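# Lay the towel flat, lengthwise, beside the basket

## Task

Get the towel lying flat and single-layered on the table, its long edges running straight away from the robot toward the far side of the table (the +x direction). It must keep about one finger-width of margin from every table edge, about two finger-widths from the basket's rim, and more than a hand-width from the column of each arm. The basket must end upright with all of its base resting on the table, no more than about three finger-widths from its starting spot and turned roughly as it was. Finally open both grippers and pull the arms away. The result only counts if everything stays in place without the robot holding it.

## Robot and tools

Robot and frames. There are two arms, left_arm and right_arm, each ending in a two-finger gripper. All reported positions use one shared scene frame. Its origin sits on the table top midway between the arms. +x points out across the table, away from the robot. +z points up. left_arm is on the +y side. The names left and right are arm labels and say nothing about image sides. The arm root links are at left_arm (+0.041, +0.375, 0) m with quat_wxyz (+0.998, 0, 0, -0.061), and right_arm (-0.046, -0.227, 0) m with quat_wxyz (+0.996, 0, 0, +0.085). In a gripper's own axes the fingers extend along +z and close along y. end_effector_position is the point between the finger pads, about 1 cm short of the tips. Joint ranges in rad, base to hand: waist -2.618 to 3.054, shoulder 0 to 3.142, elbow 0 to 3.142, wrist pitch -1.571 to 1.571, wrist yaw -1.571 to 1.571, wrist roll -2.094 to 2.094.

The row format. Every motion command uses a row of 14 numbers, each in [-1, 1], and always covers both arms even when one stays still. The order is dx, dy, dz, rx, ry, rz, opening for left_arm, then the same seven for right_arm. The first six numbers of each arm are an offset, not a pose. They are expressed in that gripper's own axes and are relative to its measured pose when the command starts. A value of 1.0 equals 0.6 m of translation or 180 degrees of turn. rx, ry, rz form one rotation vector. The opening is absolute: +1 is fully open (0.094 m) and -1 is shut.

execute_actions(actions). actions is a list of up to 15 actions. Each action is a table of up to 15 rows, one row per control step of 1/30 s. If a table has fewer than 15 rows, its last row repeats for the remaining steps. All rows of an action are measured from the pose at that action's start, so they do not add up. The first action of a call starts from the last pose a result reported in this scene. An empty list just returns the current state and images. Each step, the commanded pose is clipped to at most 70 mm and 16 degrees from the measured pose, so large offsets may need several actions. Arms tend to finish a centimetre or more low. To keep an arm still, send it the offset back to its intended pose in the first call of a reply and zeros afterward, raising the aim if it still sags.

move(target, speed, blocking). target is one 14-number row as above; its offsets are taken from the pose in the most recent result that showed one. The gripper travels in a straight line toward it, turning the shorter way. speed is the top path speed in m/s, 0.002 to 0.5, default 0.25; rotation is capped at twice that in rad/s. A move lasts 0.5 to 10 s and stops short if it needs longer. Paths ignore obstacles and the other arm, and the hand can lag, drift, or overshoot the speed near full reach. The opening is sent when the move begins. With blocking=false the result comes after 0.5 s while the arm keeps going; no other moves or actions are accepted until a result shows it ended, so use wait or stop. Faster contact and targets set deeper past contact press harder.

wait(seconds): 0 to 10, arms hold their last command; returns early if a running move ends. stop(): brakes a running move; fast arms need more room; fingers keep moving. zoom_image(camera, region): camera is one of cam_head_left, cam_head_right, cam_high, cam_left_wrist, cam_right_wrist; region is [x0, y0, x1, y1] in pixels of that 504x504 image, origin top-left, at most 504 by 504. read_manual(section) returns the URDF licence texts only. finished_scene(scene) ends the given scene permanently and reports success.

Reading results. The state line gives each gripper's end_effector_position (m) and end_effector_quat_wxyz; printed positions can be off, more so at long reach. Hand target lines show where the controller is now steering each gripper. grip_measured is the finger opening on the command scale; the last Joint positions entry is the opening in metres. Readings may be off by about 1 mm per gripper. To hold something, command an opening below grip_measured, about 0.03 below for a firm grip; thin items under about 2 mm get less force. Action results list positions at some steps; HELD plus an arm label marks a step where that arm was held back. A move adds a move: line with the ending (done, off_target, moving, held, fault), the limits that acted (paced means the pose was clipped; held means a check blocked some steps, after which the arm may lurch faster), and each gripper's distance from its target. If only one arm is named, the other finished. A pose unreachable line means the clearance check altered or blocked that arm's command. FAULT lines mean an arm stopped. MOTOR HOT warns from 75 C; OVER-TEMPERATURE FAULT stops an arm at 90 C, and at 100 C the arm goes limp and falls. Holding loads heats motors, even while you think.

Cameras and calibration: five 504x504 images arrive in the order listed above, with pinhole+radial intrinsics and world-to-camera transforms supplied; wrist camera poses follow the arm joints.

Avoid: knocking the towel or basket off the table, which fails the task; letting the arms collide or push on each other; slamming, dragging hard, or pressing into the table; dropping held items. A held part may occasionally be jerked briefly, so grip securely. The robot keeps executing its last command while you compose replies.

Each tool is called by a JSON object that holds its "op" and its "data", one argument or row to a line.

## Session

{"op": "execute_actions", "data": {
  "actions": []
}}

Scene clock: 0.00 s.
left_arm: end_effector_position=(+0.5235, +0.3534, +0.1812) grip_measured=+1.000 end_effector_quat_wxyz=(+0.615, -0.497, +0.589, -0.165) | right_arm: end_effector_position=(-0.1072, +0.2344, +0.2752) grip_measured=+1.000 end_effector_quat_wxyz=(-0.547, +0.744, -0.183, -0.337)
Joint positions: left_arm=[-0.167  1.74   0.879  0.61  -0.711 -1.128  0.094] | right_arm=[ 1.422  1.42   0.937  0.3   -0.284 -0.829  0.094]
Joint velocities: left_arm=[-0.007 -0.012 -0.002  0.007  0.007  0.022  0.   ] | right_arm=[-0.017  0.007 -0.002 -0.051  0.007 -0.066  0.   ]
Motor temperatures (°C, as the motors report them): left_arm=[27 28 28 28 28 26] | right_arm=[25 28 27 27 25 26]
Hand target (left_arm): +0.523, +0.354, +0.184; +0.616, -0.496, +0.589, -0.163
Hand target (right_arm): -0.108, +0.234, +0.285; -0.554, +0.736, -0.181, -0.343
camera_calibration (this result's frames):
cam_left_wrist: T_world_to_cam=[[0.329957, -0.415603, 0.847587, -0.187153], [-0.439379, -0.862298, -0.251771, 0.59948], [0.835509, -0.289338, -0.467128, -0.15138], [0, 0, 0, 1]] pos_world=[0.45163, 0.395349, 0.238846]
cam_right_wrist: T_world_to_cam=[[0.59196, 0.332266, 0.734291, -0.214292], [0.797118, -0.375997, -0.472472, 0.355027], [0.119105, 0.865001, -0.48743, 0.0365087], [0, 0, 0, 1]] pos_world=[-0.160494, 0.173111, 0.342888]

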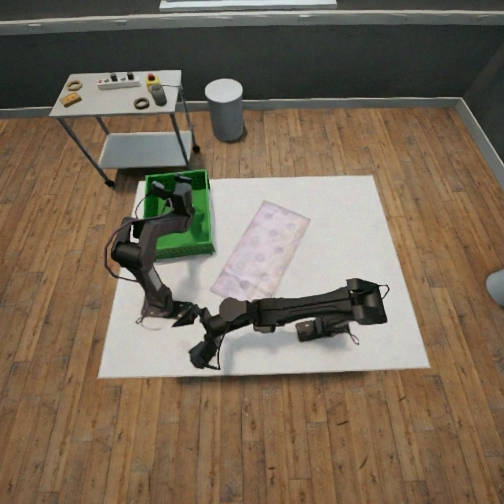

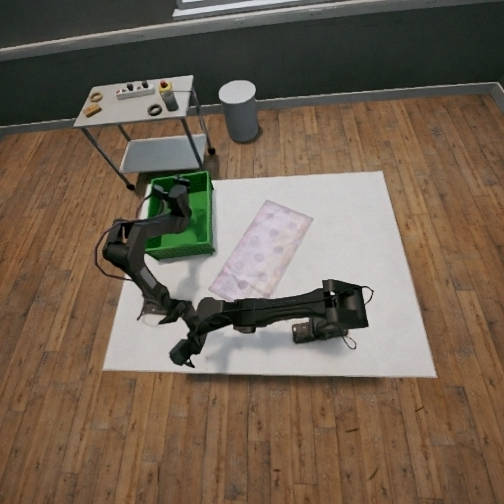

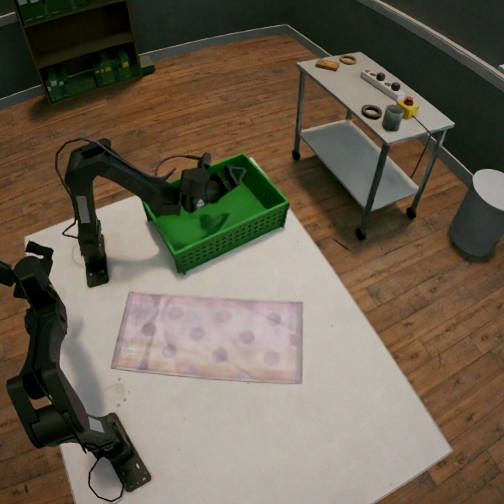

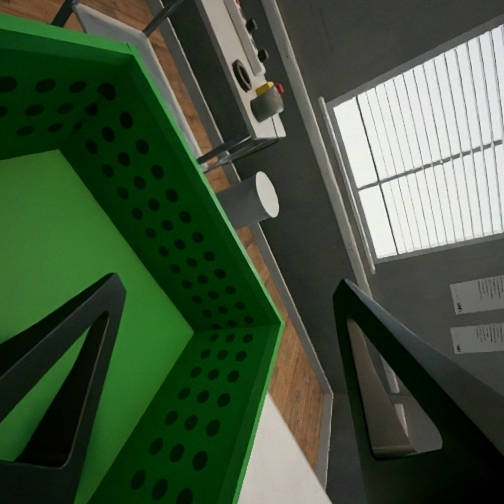

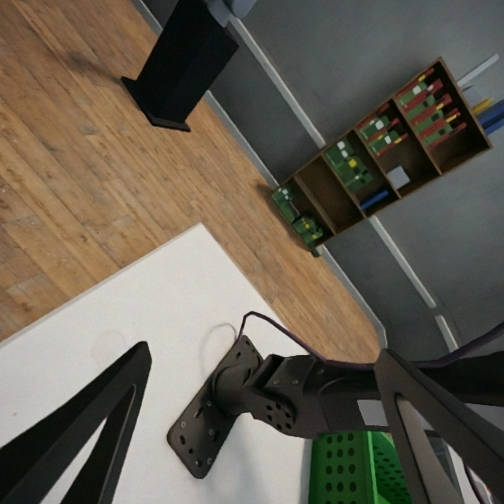

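{"op": "move", "data": {
  "target": [0,0,0,0,0,0,1,0.8,-0.125,-0.68,0.3,0.39,0.475,-1],
  "speed": 0.3
}}

{"op": "move", "data": {
  "target": [0,0,0,0,0,0,1,0.03,0,0.075,0,0,0,-1],
  "speed": 0.06
}}

{"op": "move", "data": {
  "target": [0,0,0,0,0,0,1,-0.185,0.07,0.13,0,0,0,-1],
  "speed": 0.08
}}

Scene clock: 4.47 s.
left_arm: end_effector_position=(+0.5235, +0.3534, +0.1812) grip_measured=+1.000 end_effector_quat_wxyz=(+0.615, -0.497, +0.589, -0.165) | right_arm: end_effector_position=(+0.3980, -0.0841, +0.0580) grip_measured=-0.985 end_effector_quat_wxyz=(+0.249, -0.210, +0.945, +0.043)
Joint positions: left_arm=[-0.167  1.74   0.879  0.61  -0.711 -1.128  0.094] | right_arm=[ 0.12   1.921  1.309 -0.45  -0.048 -0.134  0.001]
Joint velocities: left_arm=[-0.012 -0.002 -0.002 -0.007 -0.022  0.037  0.   ] | right_arm=[-0.012 -0.017 -0.007 -0.095  0.081 -0.051 -0.001]
Motor temperatures (°C, as the motors report them): left_arm=[27 28 28 29 28 26] | right_arm=[25 28 28 28 25 26]
Hand target (left_arm): +0.524, +0.353, +0.181; +0.615, -0.497, +0.589, -0.165
Hand target (right_arm): +0.407, -0.086, +0.068; +0.261, -0.201, +0.943, +0.042
Off the commanded pose (left_arm): 0.000 m, 0 deg.
Off the commanded pose (right_arm): 0.009 m, 1 deg.
move: done
camera_calibration (this result's frames):
cam_left_wrist: T_world_to_cam=[[0.329957, -0.415603, 0.847587, -0.187153], [-0.439379, -0.862298, -0.251771, 0.59948], [0.835509, -0.289338, -0.467128, -0.15138], [0, 0, 0, 1]] pos_world=[0.45163, 0.395349, 0.238846]
cam_right_wrist: T_world_to_cam=[[0.470648, -0.880878, 0.0504426, -0.262148], [-0.882321, -0.469848, 0.0274472, 0.361414], [-0.000477329, -0.0574246, -0.99835, 0.145596], [0, 0, 0, 1]] pos_world=[0.442332, -0.05275, 0.148659]

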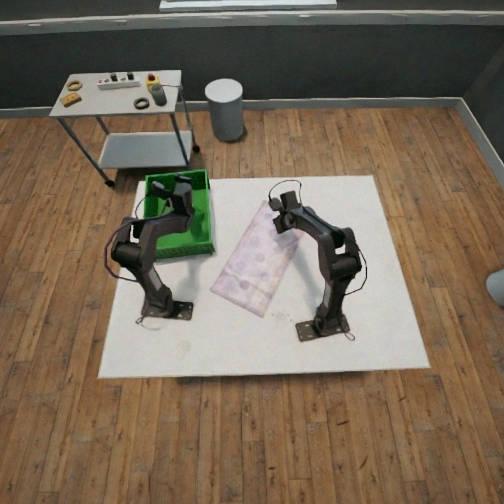

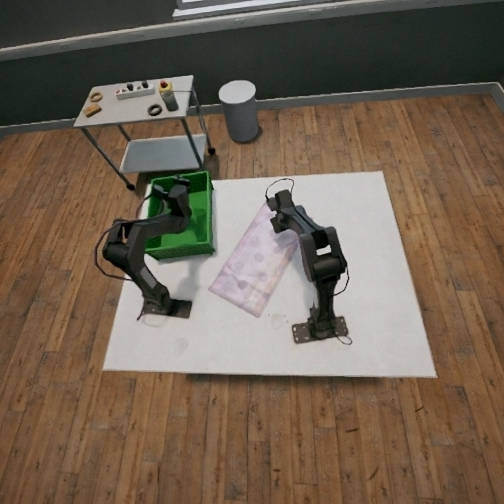

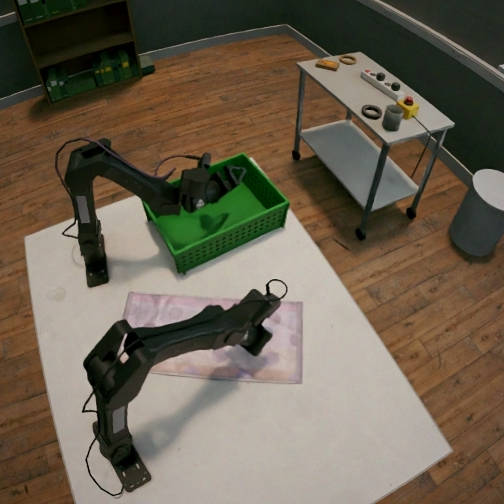

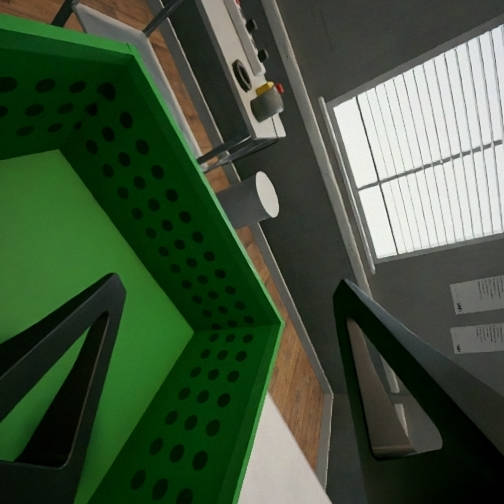

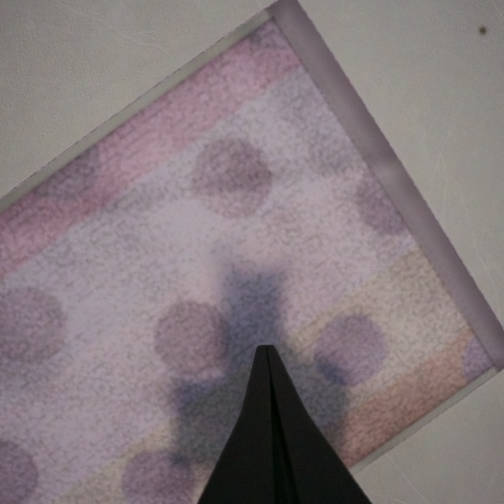

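Scene clock: 5.67 s.
left_arm: end_effector_position=(+0.5235, +0.3534, +0.1812) grip_measured=+1.000 end_effector_quat_wxyz=(+0.615, -0.497, +0.589, -0.165) | right_arm: end_effector_position=(+0.4105, -0.0804, +0.0244) grip_measured=-0.985 end_effector_quat_wxyz=(+0.265, -0.209, +0.940, +0.044)
Joint positions: left_arm=[-0.167  1.74   0.879  0.61  -0.711 -1.128  0.094] | right_arm=[ 0.12   2.001  1.258 -0.285 -0.048 -0.134  0.001]
Joint velocities: left_arm=[-0.007 -0.002 -0.017  0.022 -0.022 -0.007  0.   ] | right_arm=[-0.007 -0.007 -0.007 -0.037  0.022 -0.066 -0.   ]
Motor temperatures (°C, as the motors report them): left_arm=[27 29 28 29 28 26] | right_arm=[25 28 28 28 25 26]
Hand target (left_arm): +0.524, +0.353, +0.181; +0.615, -0.497, +0.589, -0.165
Hand target (right_arm): +0.403, -0.083, +0.010; +0.249, -0.210, +0.945, +0.043
Off the commanded pose (left_arm): 0.000 m, 0 deg.
Off the commanded pose (right_arm): 0.016 m, 2 deg.
move: off_target (right_arm)
camera_calibration (this result's frames):
cam_left_wrist: T_world_to_cam=[[0.329957, -0.415603, 0.847587, -0.187153], [-0.439379, -0.862298, -0.251771, 0.59948], [0.835509, -0.289338, -0.467128, -0.15138], [0, 0, 0, 1]] pos_world=[0.45163, 0.395349, 0.238846]
cam_right_wrist: T_world_to_cam=[[0.468878, -0.881407, 0.0572262, -0.262517], [-0.88267, -0.469952, -0.006207, 0.376031], [0.0323645, -0.0476015, -0.998342, 0.0996214], [0, 0, 0, 1]] pos_world=[0.451776, -0.0499255, 0.116813]

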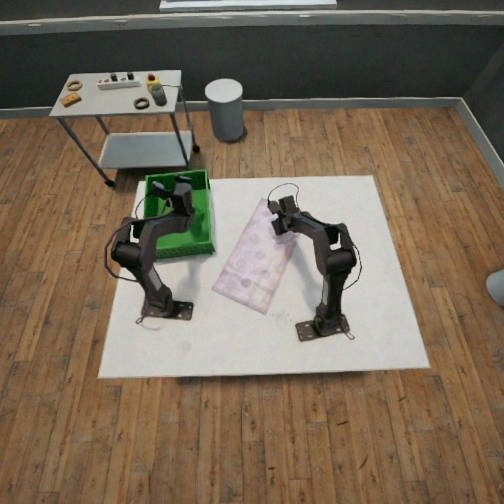

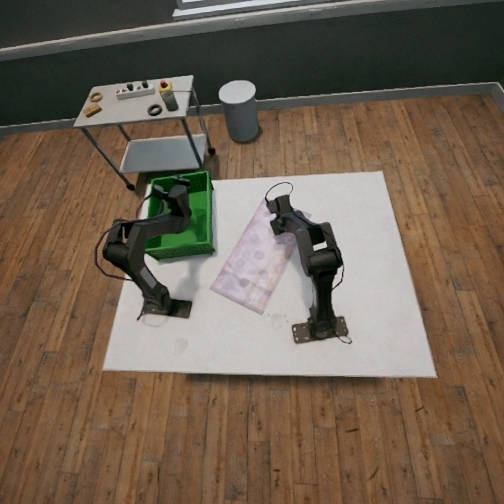

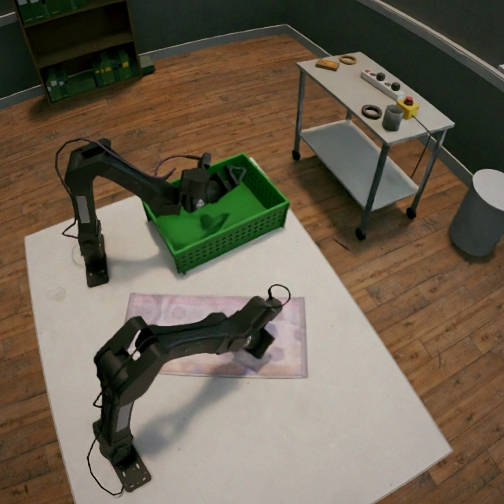

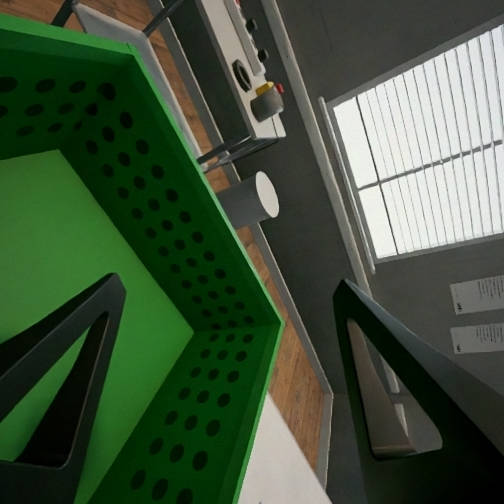

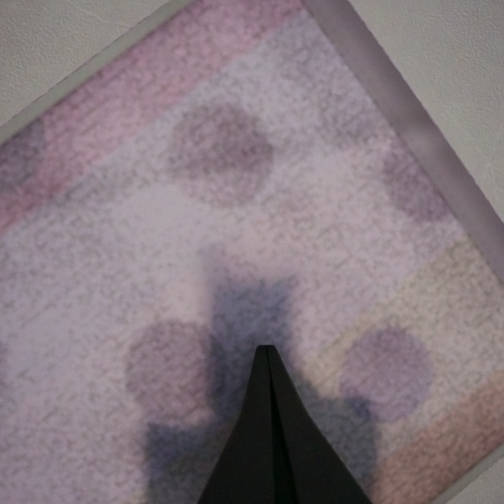

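Scene clock: 7.77 s.
left_arm: end_effector_position=(+0.5235, +0.3534, +0.1812) grip_measured=+1.000 end_effector_quat_wxyz=(+0.615, -0.497, +0.589, -0.165) | right_arm: end_effector_position=(+0.5276, +0.0100, +0.0280) grip_measured=-0.985 end_effector_quat_wxyz=(+0.297, -0.206, +0.931, +0.049)
Joint positions: left_arm=[-0.167  1.74   0.879  0.61  -0.711 -1.128  0.094] | right_arm=[ 0.221  2.492  2.065 -0.532  0.007 -0.045  0.001]
Joint velocities: left_arm=[-0.012  0.017  0.007  0.037 -0.051 -0.037  0.   ] | right_arm=[ 0.017  0.012  0.022 -0.037 -0.022 -0.007 -0.001]
Motor temperatures (°C, as the motors report them): left_arm=[27 29 29 30 28 26] | right_arm=[25 29 28 28 25 26]
Hand target (left_arm): +0.524, +0.353, +0.181; +0.615, -0.497, +0.589, -0.165
Hand target (right_arm): +0.515, +0.013, +0.011; +0.266, -0.209, +0.940, +0.045
Off the commanded pose (left_arm): 0.000 m, 0 deg.
Off the commanded pose (right_arm): 0.019 m, 4 deg.
move: off_target (right_arm)
camera_calibration (this result's frames):
cam_left_wrist: T_world_to_cam=[[0.329957, -0.415603, 0.847587, -0.187153], [-0.439379, -0.862298, -0.251771, 0.59948], [0.835509, -0.289338, -0.467128, -0.15138], [0, 0, 0, 1]] pos_world=[0.45163, 0.395349, 0.238846]
cam_right_wrist: T_world_to_cam=[[0.462239, -0.884398, 0.0646219, -0.234663], [-0.881733, -0.466144, -0.0725036, 0.523229], [0.0942451, -0.0234653, -0.995272, 0.0707611], [0, 0, 0, 1]] pos_world=[0.56315, 0.0380252, 0.123527]

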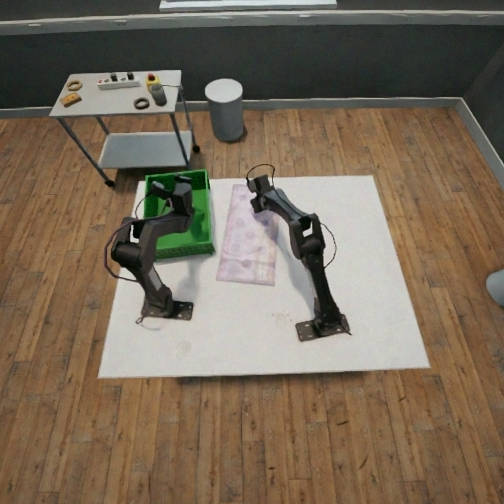

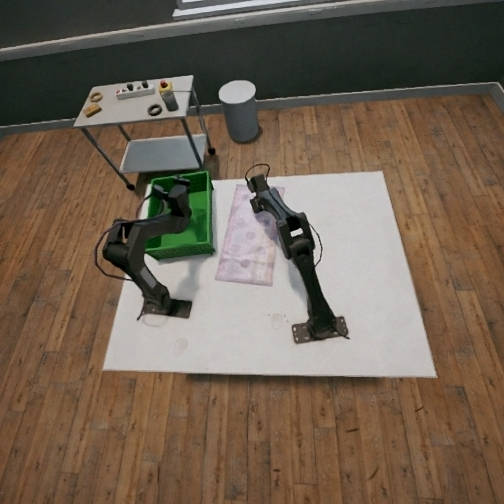

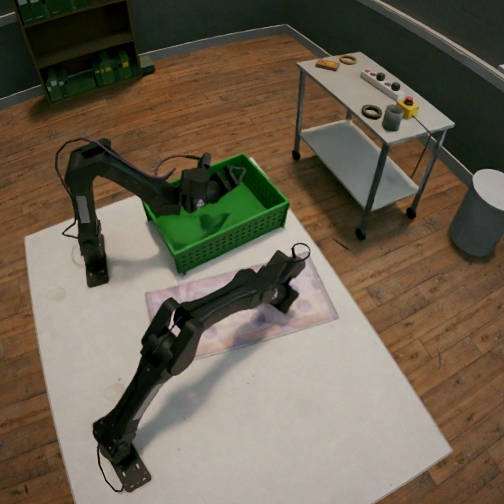

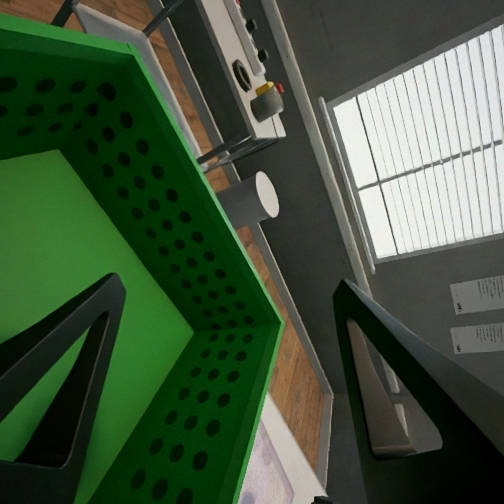

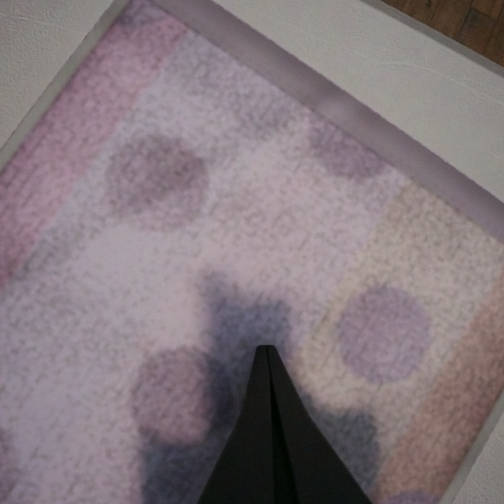

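{"op": "move", "data": {
  "target": [0,0,0,0,0,0,1,-0.03,0,-0.1,0,0,0,-1],
  "speed": 0.15
}}

{"op": "move", "data": {
  "target": [0,0,0,0,0,0,1,0.35,0.18,-0.2,0,0.08,0,-1]
}}

Scene clock: 8.87 s.
left_arm: end_effector_position=(+0.5235, +0.3534, +0.1812) grip_measured=+1.000 end_effector_quat_wxyz=(+0.615, -0.497, +0.589, -0.165) | right_arm: end_effector_position=(+0.5098, +0.0026, +0.0809) grip_measured=-0.985 end_effector_quat_wxyz=(+0.292, -0.206, +0.933, +0.048)
Joint positions: left_arm=[-0.167  1.74   0.879  0.61  -0.711 -1.128  0.094] | right_arm=[ 0.221  2.371  2.066 -0.665  0.007 -0.044  0.001]
Joint velocities: left_arm=[ 0.002 -0.007  0.007 -0.095  0.037 -0.066  0.   ] | right_arm=[-0.012 -0.002 -0.002  0.022  0.007  0.037 -0.   ]
Motor temperatures (°C, as the motors report them): left_arm=[27 29 29 30 28 26] | right_arm=[25 29 28 28 25 26]
Hand target (left_arm): +0.524, +0.353, +0.181; +0.615, -0.497, +0.589, -0.165
Hand target (right_arm): +0.510, +0.005, +0.088; +0.297, -0.206, +0.931, +0.049
Off the commanded pose (left_arm): 0.000 m, 0 deg.
Off the commanded pose (right_arm): 0.007 m, 1 deg.
move: done
camera_calibration (this result's frames):
cam_left_wrist: T_world_to_cam=[[0.329957, -0.415603, 0.847587, -0.187153], [-0.439379, -0.862298, -0.251771, 0.59948], [0.835509, -0.289338, -0.467128, -0.15138], [0, 0, 0, 1]] pos_world=[0.45163, 0.395349, 0.238846]
cam_right_wrist: T_world_to_cam=[[0.46237, -0.884434, 0.0631691, -0.236319], [-0.882743, -0.465856, -0.0611813, 0.507583], [0.0835385, -0.0274736, -0.996126, 0.130483], [0, 0, 0, 1]] pos_world=[0.546432, 0.031037, 0.17596]

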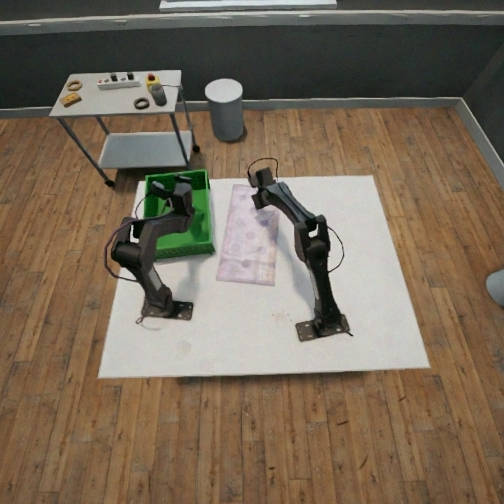

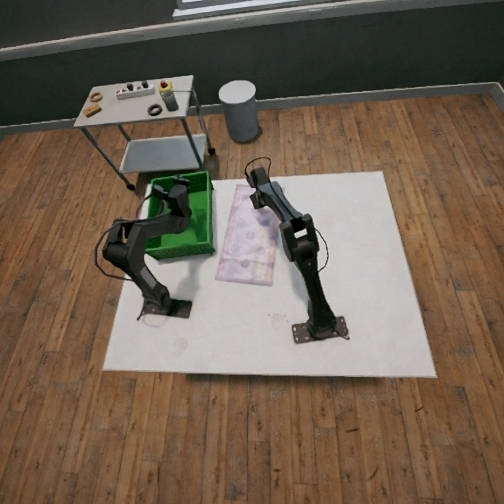

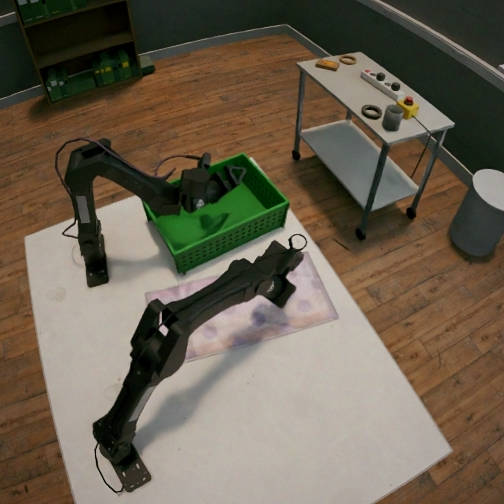

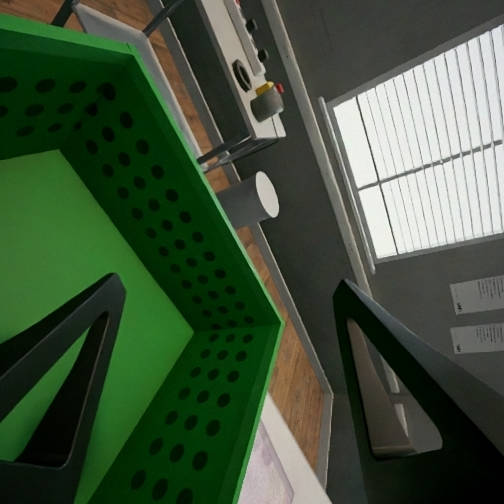

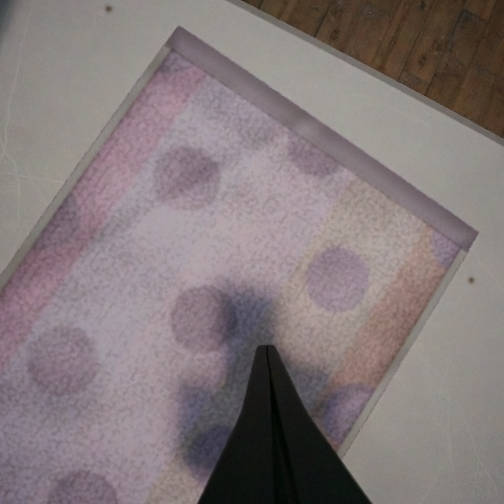

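Scene clock: 10.50 s.
left_arm: end_effector_position=(+0.5235, +0.3534, +0.1812) grip_measured=+1.000 end_effector_quat_wxyz=(+0.615, -0.497, +0.589, -0.165) | right_arm: end_effector_position=(+0.2457, +0.0067, +0.0572) grip_measured=-0.985 end_effector_quat_wxyz=(+0.161, -0.213, +0.963, +0.028)
Joint positions: left_arm=[-0.167  1.74   0.879  0.61  -0.711 -1.128  0.094] | right_arm=[ 0.552  1.727  1.136 -0.669  0.106  0.271  0.001]
Joint velocities: left_arm=[-0.007 -0.007  0.012 -0.022  0.007  0.007  0.   ] | right_arm=[-0.002 -0.002 -0.012 -0.066 -0.007  0.051 -0.   ]
Motor temperatures (°C, as the motors report them): left_arm=[27 29 29 30 28 26] | right_arm=[25 30 28 28 25 26]
Hand target (left_arm): +0.524, +0.353, +0.181; +0.615, -0.497, +0.589, -0.165
Hand target (right_arm): +0.245, +0.005, +0.062; +0.169, -0.208, +0.963, +0.026
Off the commanded pose (left_arm): 0.000 m, 0 deg.
Off the commanded pose (right_arm): 0.006 m, 2 deg.
move: done
camera_calibration (this result's frames):
cam_left_wrist: T_world_to_cam=[[0.329957, -0.415603, 0.847587, -0.187153], [-0.439379, -0.862298, -0.251771, 0.59948], [0.835509, -0.289338, -0.467128, -0.15138], [0, 0, 0, 1]] pos_world=[0.45163, 0.395349, 0.238846]
cam_right_wrist: T_world_to_cam=[[0.475825, -0.878996, 0.0309392, -0.110647], [-0.863232, -0.45997, 0.207986, 0.254671], [-0.168588, -0.125673, -0.977642, 0.190524], [0, 0, 0, 1]] pos_world=[0.304609, 0.0438269, 0.13672]

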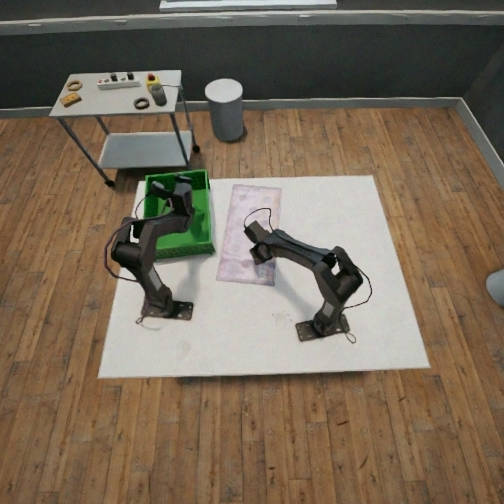

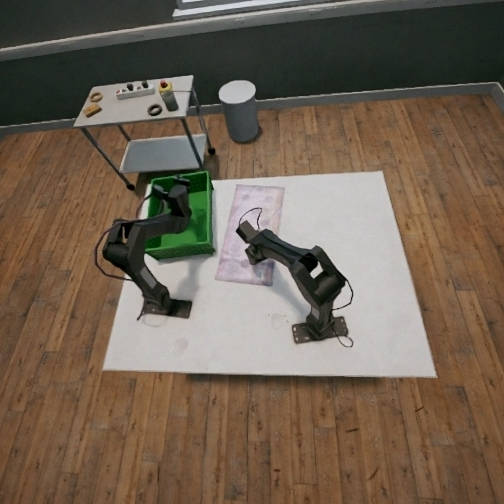

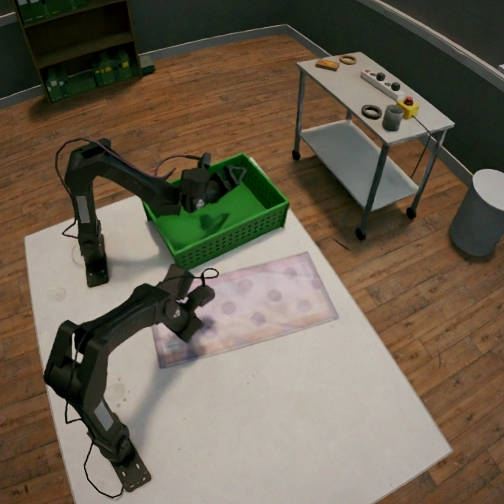

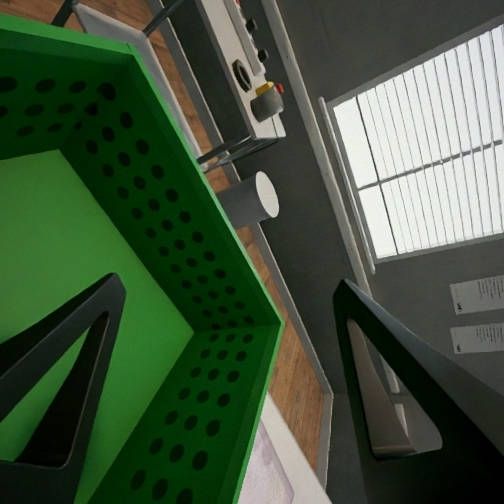

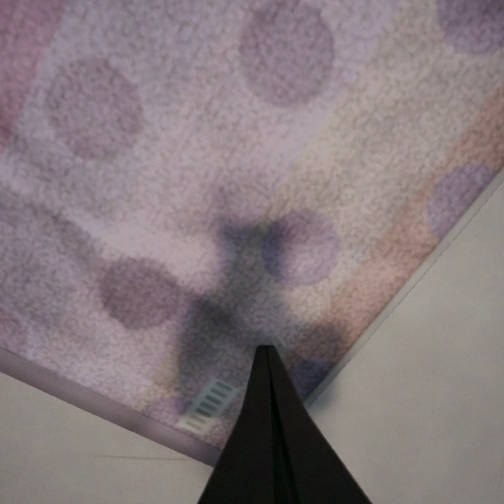

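{"op": "move", "data": {
  "target": [0,0,0,0,0,0,1,0.028,0,0.082,0,0,0,-1],
  "speed": 0.06
}}

{"op": "move", "data": {
  "target": [0,0,0,0,0,0,1,0.06,-0.095,0.008,0,0,0,-1],
  "speed": 0.04
}}

Scene clock: 14.17 s.
left_arm: end_effector_position=(+0.5235, +0.3534, +0.1812) grip_measured=+1.000 end_effector_quat_wxyz=(+0.615, -0.497, +0.589, -0.165) | right_arm: end_effector_position=(+0.2503, +0.0105, +0.0203) grip_measured=-0.985 end_effector_quat_wxyz=(+0.176, -0.210, +0.961, +0.036)
Joint positions: left_arm=[-0.167  1.74   0.879  0.61  -0.711 -1.128  0.094] | right_arm=[ 0.552  1.784  1.033 -0.475  0.107  0.274  0.001]
Joint velocities: left_arm=[-0.012 -0.012  0.002  0.022 -0.022 -0.022  0.   ] | right_arm=[ 0.002 -0.012 -0.012  0.051 -0.007 -0.037 -0.001]
Motor temperatures (°C, as the motors report them): left_arm=[27 29 29 30 28 26] | right_arm=[25 30 28 28 25 26]
Hand target (left_arm): +0.524, +0.353, +0.181; +0.615, -0.497, +0.589, -0.165
Hand target (right_arm): +0.245, +0.005, +0.005; +0.161, -0.213, +0.963, +0.028
Off the commanded pose (left_arm): 0.000 m, 0 deg.
Off the commanded pose (right_arm): 0.016 m, 2 deg.
move: off_target (right_arm)
camera_calibration (this result's frames):
cam_left_wrist: T_world_to_cam=[[0.329957, -0.415603, 0.847587, -0.187153], [-0.439379, -0.862298, -0.251771, 0.59948], [0.835509, -0.289338, -0.467128, -0.15138], [0, 0, 0, 1]] pos_world=[0.45163, 0.395349, 0.238846]
cam_right_wrist: T_world_to_cam=[[0.473019, -0.880747, 0.0231915, -0.107434], [-0.869253, -0.462228, 0.175342, 0.270176], [-0.143712, -0.103099, -0.984234, 0.149434], [0, 0, 0, 1]] pos_world=[0.307145, 0.0456673, 0.102197]

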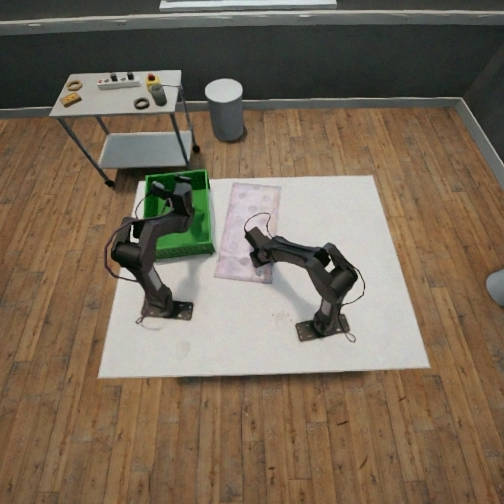

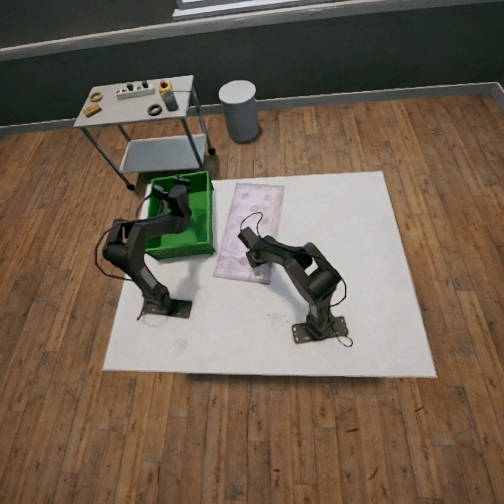

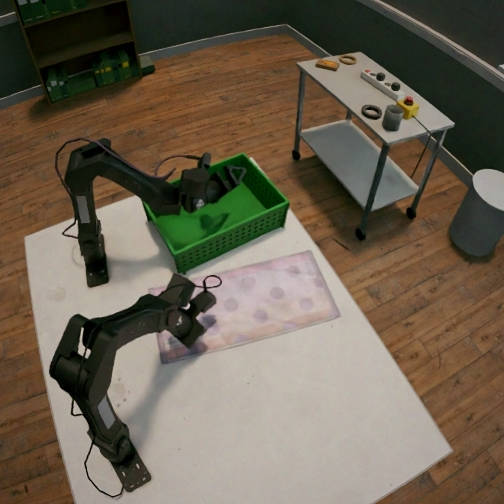

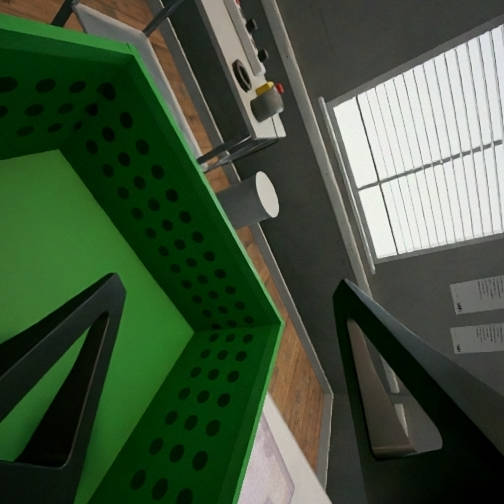

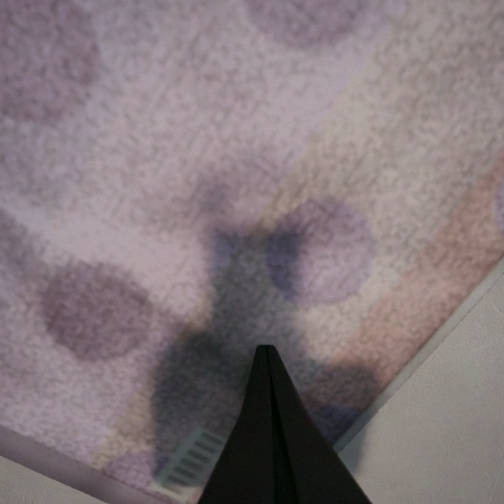

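Scene clock: 16.13 s.
left_arm: end_effector_position=(+0.5235, +0.3534, +0.1812) grip_measured=+1.000 end_effector_quat_wxyz=(+0.615, -0.497, +0.589, -0.165) | right_arm: end_effector_position=(+0.2607, -0.0364, +0.0204) grip_measured=-0.985 end_effector_quat_wxyz=(+0.212, -0.212, +0.952, +0.054)
Joint positions: left_arm=[-0.167  1.74   0.879  0.61  -0.711 -1.128  0.094] | right_arm=[ 0.404  1.66   0.849 -0.321  0.044  0.126  0.001]
Joint velocities: left_arm=[ 0.007  0.007  0.002  0.007 -0.007 -0.022  0.   ] | right_arm=[-0.007 -0.002  0.012  0.095  0.007  0.081 -0.   ]
Motor temperatures (°C, as the motors report them): left_arm=[27 30 29 31 28 26] | right_arm=[25 30 28 28 25 26]
Hand target (left_arm): +0.524, +0.353, +0.181; +0.615, -0.497, +0.589, -0.165
Hand target (right_arm): +0.246, -0.055, +0.006; +0.177, -0.211, +0.961, +0.034
Off the commanded pose (left_arm): 0.000 m, 0 deg.
Off the commanded pose (right_arm): 0.030 m, 5 deg.
move: off_target (right_arm)
camera_calibration (this result's frames):
cam_left_wrist: T_world_to_cam=[[0.329957, -0.415603, 0.847587, -0.187153], [-0.439379, -0.862298, -0.251771, 0.59948], [0.835509, -0.289338, -0.467128, -0.15138], [0, 0, 0, 1]] pos_world=[0.45163, 0.395349, 0.238846]
cam_right_wrist: T_world_to_cam=[[0.482245, -0.875989, 0.0091387, -0.155596], [-0.872491, -0.479329, 0.0948838, 0.259471], [-0.0787367, -0.0537306, -0.995446, 0.131241], [0, 0, 0, 1]] pos_world=[0.311755, -0.00487686, 0.107446]

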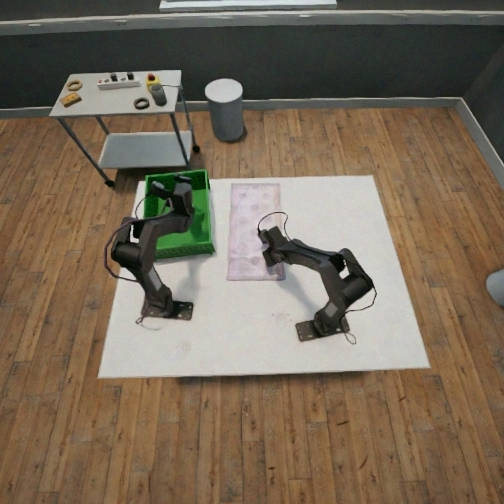

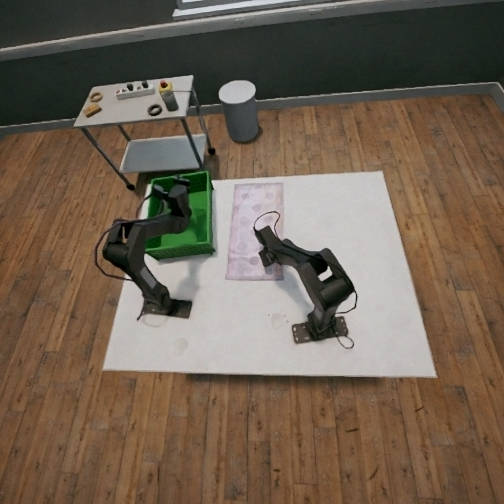

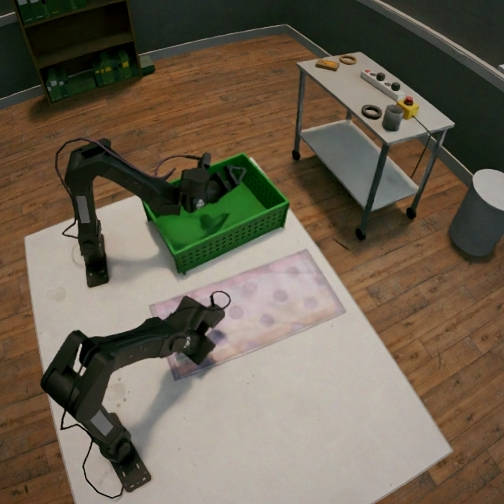

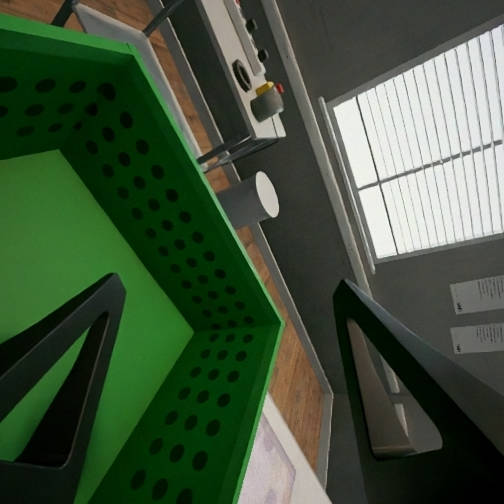

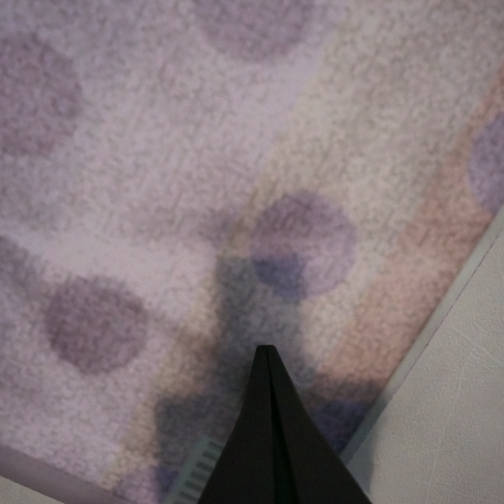

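A little more margin.

{"op": "move", "data": {
  "target": [0,0,0,0,0,0,1,0.07,-0.03,-0.015,0,0,0,-1],
  "speed": 0.04
}}

{"op": "move", "data": {
  "target": [0,0,0,0,0,0,1,0,-0.3,-0.25,0,0,0,-1]
}}

Scene clock: 17.63 s.
left_arm: end_effector_position=(+0.5235, +0.3534, +0.1812) grip_measured=+1.000 end_effector_quat_wxyz=(+0.615, -0.497, +0.589, -0.165) | right_arm: end_effector_position=(+0.2429, -0.0584, +0.0211) grip_measured=-0.985 end_effector_quat_wxyz=(+0.236, -0.213, +0.946, +0.063)
Joint positions: left_arm=[-0.167  1.74   0.879  0.61  -0.711 -1.128  0.094] | right_arm=[ 0.369  1.529  0.689 -0.238  0.028  0.09   0.001]
Joint velocities: left_arm=[-0.012  0.007 -0.017  0.037 -0.022 -0.066  0.   ] | right_arm=[-0.007  0.002  0.007  0.007 -0.007 -0.037 -0.001]
Motor temperatures (°C, as the motors report them): left_arm=[27 30 29 31 28 26] | right_arm=[25 30 28 28 25 26]
Hand target (left_arm): +0.524, +0.353, +0.181; +0.615, -0.497, +0.589, -0.165
Hand target (right_arm): +0.231, -0.070, +0.012; +0.212, -0.212, +0.952, +0.054
Off the commanded pose (left_arm): 0.000 m, 0 deg.
Off the commanded pose (right_arm): 0.020 m, 3 deg.
move: off_target (right_arm)
camera_calibration (this result's frames):
cam_left_wrist: T_world_to_cam=[[0.329957, -0.415603, 0.847587, -0.187153], [-0.439379, -0.862298, -0.251771, 0.59948], [0.835509, -0.289338, -0.467128, -0.15138], [0, 0, 0, 1]] pos_world=[0.45163, 0.395349, 0.238846]
cam_right_wrist: T_world_to_cam=[[0.486383, -0.873704, 0.00851032, -0.16712], [-0.873134, -0.485655, 0.0421428, 0.234165], [-0.0326873, -0.0279282, -0.999075, 0.119793], [0, 0, 0, 1]] pos_world=[0.289657, -0.028944, 0.111236]

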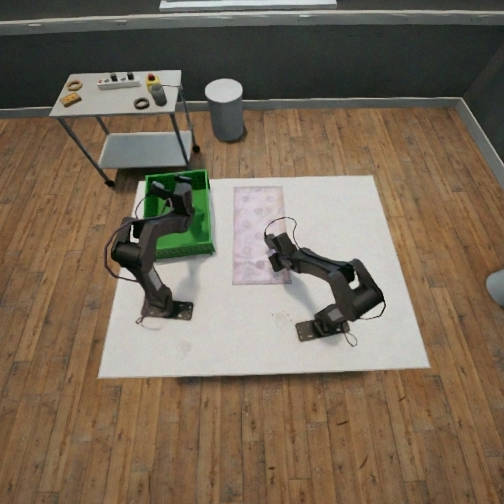

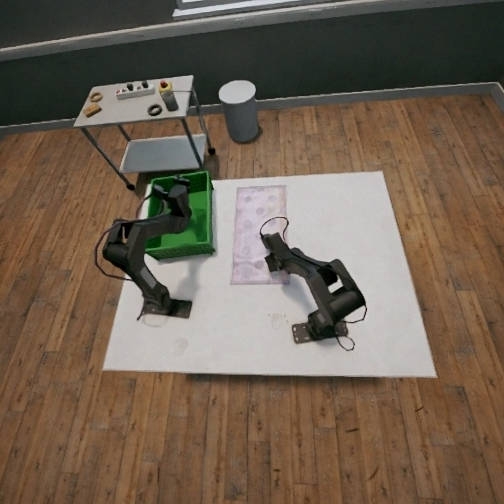

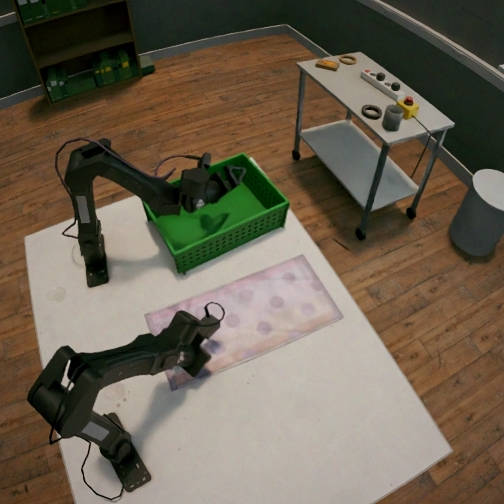

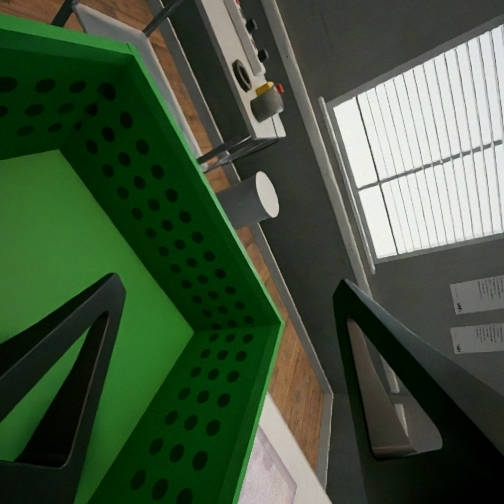

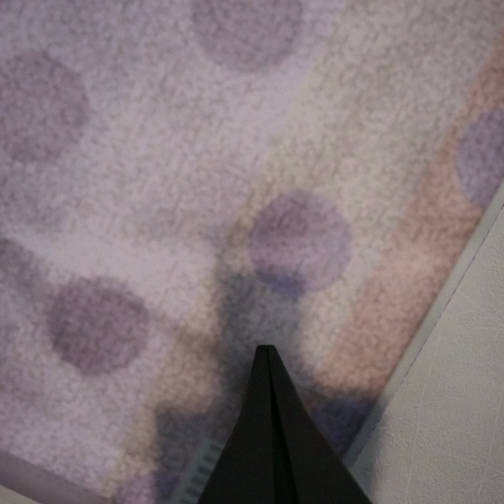

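Scene clock: 19.33 s.
left_arm: end_effector_position=(+0.5235, +0.3534, +0.1812) grip_measured=+1.000 end_effector_quat_wxyz=(+0.615, -0.497, +0.589, -0.165) | right_arm: end_effector_position=(+0.2546, -0.2562, +0.1458) grip_measured=-0.985 end_effector_quat_wxyz=(+0.228, -0.212, +0.949, +0.047)
Joint positions: left_arm=[-0.167  1.74   0.879  0.61  -0.711 -1.128  0.094] | right_arm=[-0.443  1.334  1.074 -0.94  -0.294 -0.657  0.001]
Joint velocities: left_arm=[-0.007 -0.027 -0.012 -0.007 -0.007  0.051  0.   ] | right_arm=[ 0.007 -0.002 -0.012  0.007  0.037 -0.125  0.001]
Motor temperatures (°C, as the motors report them): left_arm=[27 30 29 31 28 26] | right_arm=[25 30 28 28 25 26]
Hand target (left_arm): +0.524, +0.353, +0.181; +0.615, -0.497, +0.589, -0.165
Hand target (right_arm): +0.259, -0.256, +0.154; +0.239, -0.215, +0.946, +0.051
Off the commanded pose (left_arm): 0.000 m, 0 deg.
Off the commanded pose (right_arm): 0.006 m, 2 deg.
move: done
camera_calibration (this result's frames):
cam_left_wrist: T_world_to_cam=[[0.329957, -0.415603, 0.847587, -0.187153], [-0.439379, -0.862298, -0.251771, 0.59948], [0.835509, -0.289338, -0.467128, -0.15138], [0, 0, 0, 1]] pos_world=[0.45163, 0.395349, 0.238846]
cam_right_wrist: T_world_to_cam=[[0.47867, -0.877405, 0.0321686, -0.349163], [-0.876894, -0.475914, 0.0675467, 0.142796], [-0.0439564, -0.060541, -0.997197, 0.233443], [0, 0, 0, 1]] pos_world=[0.302613, -0.224266, 0.234375]

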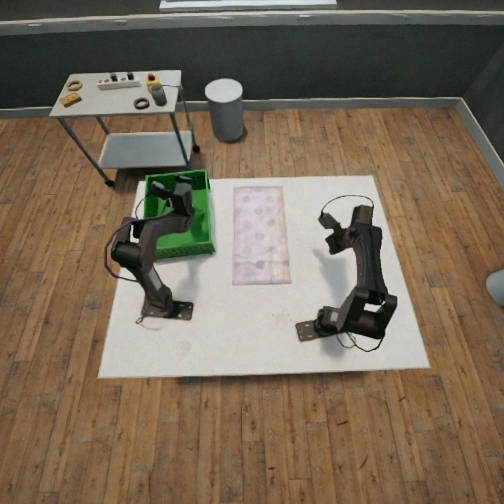

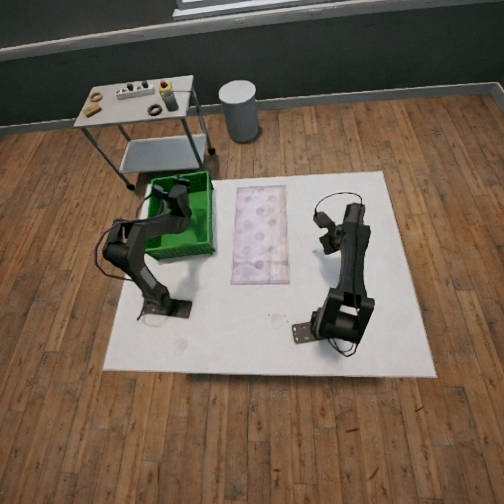

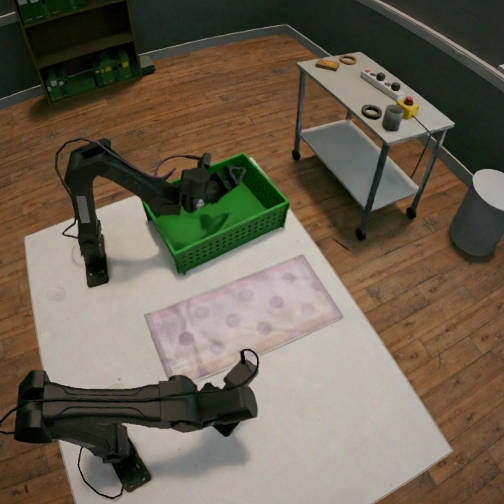

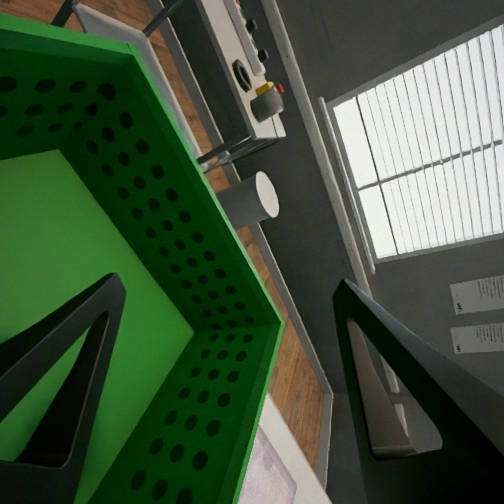

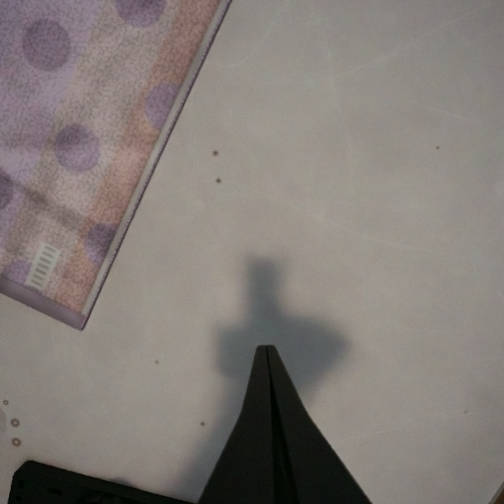

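{"op": "finished_scene", "data": {
  "scene": 2
}}

The scene is finished: the task was done.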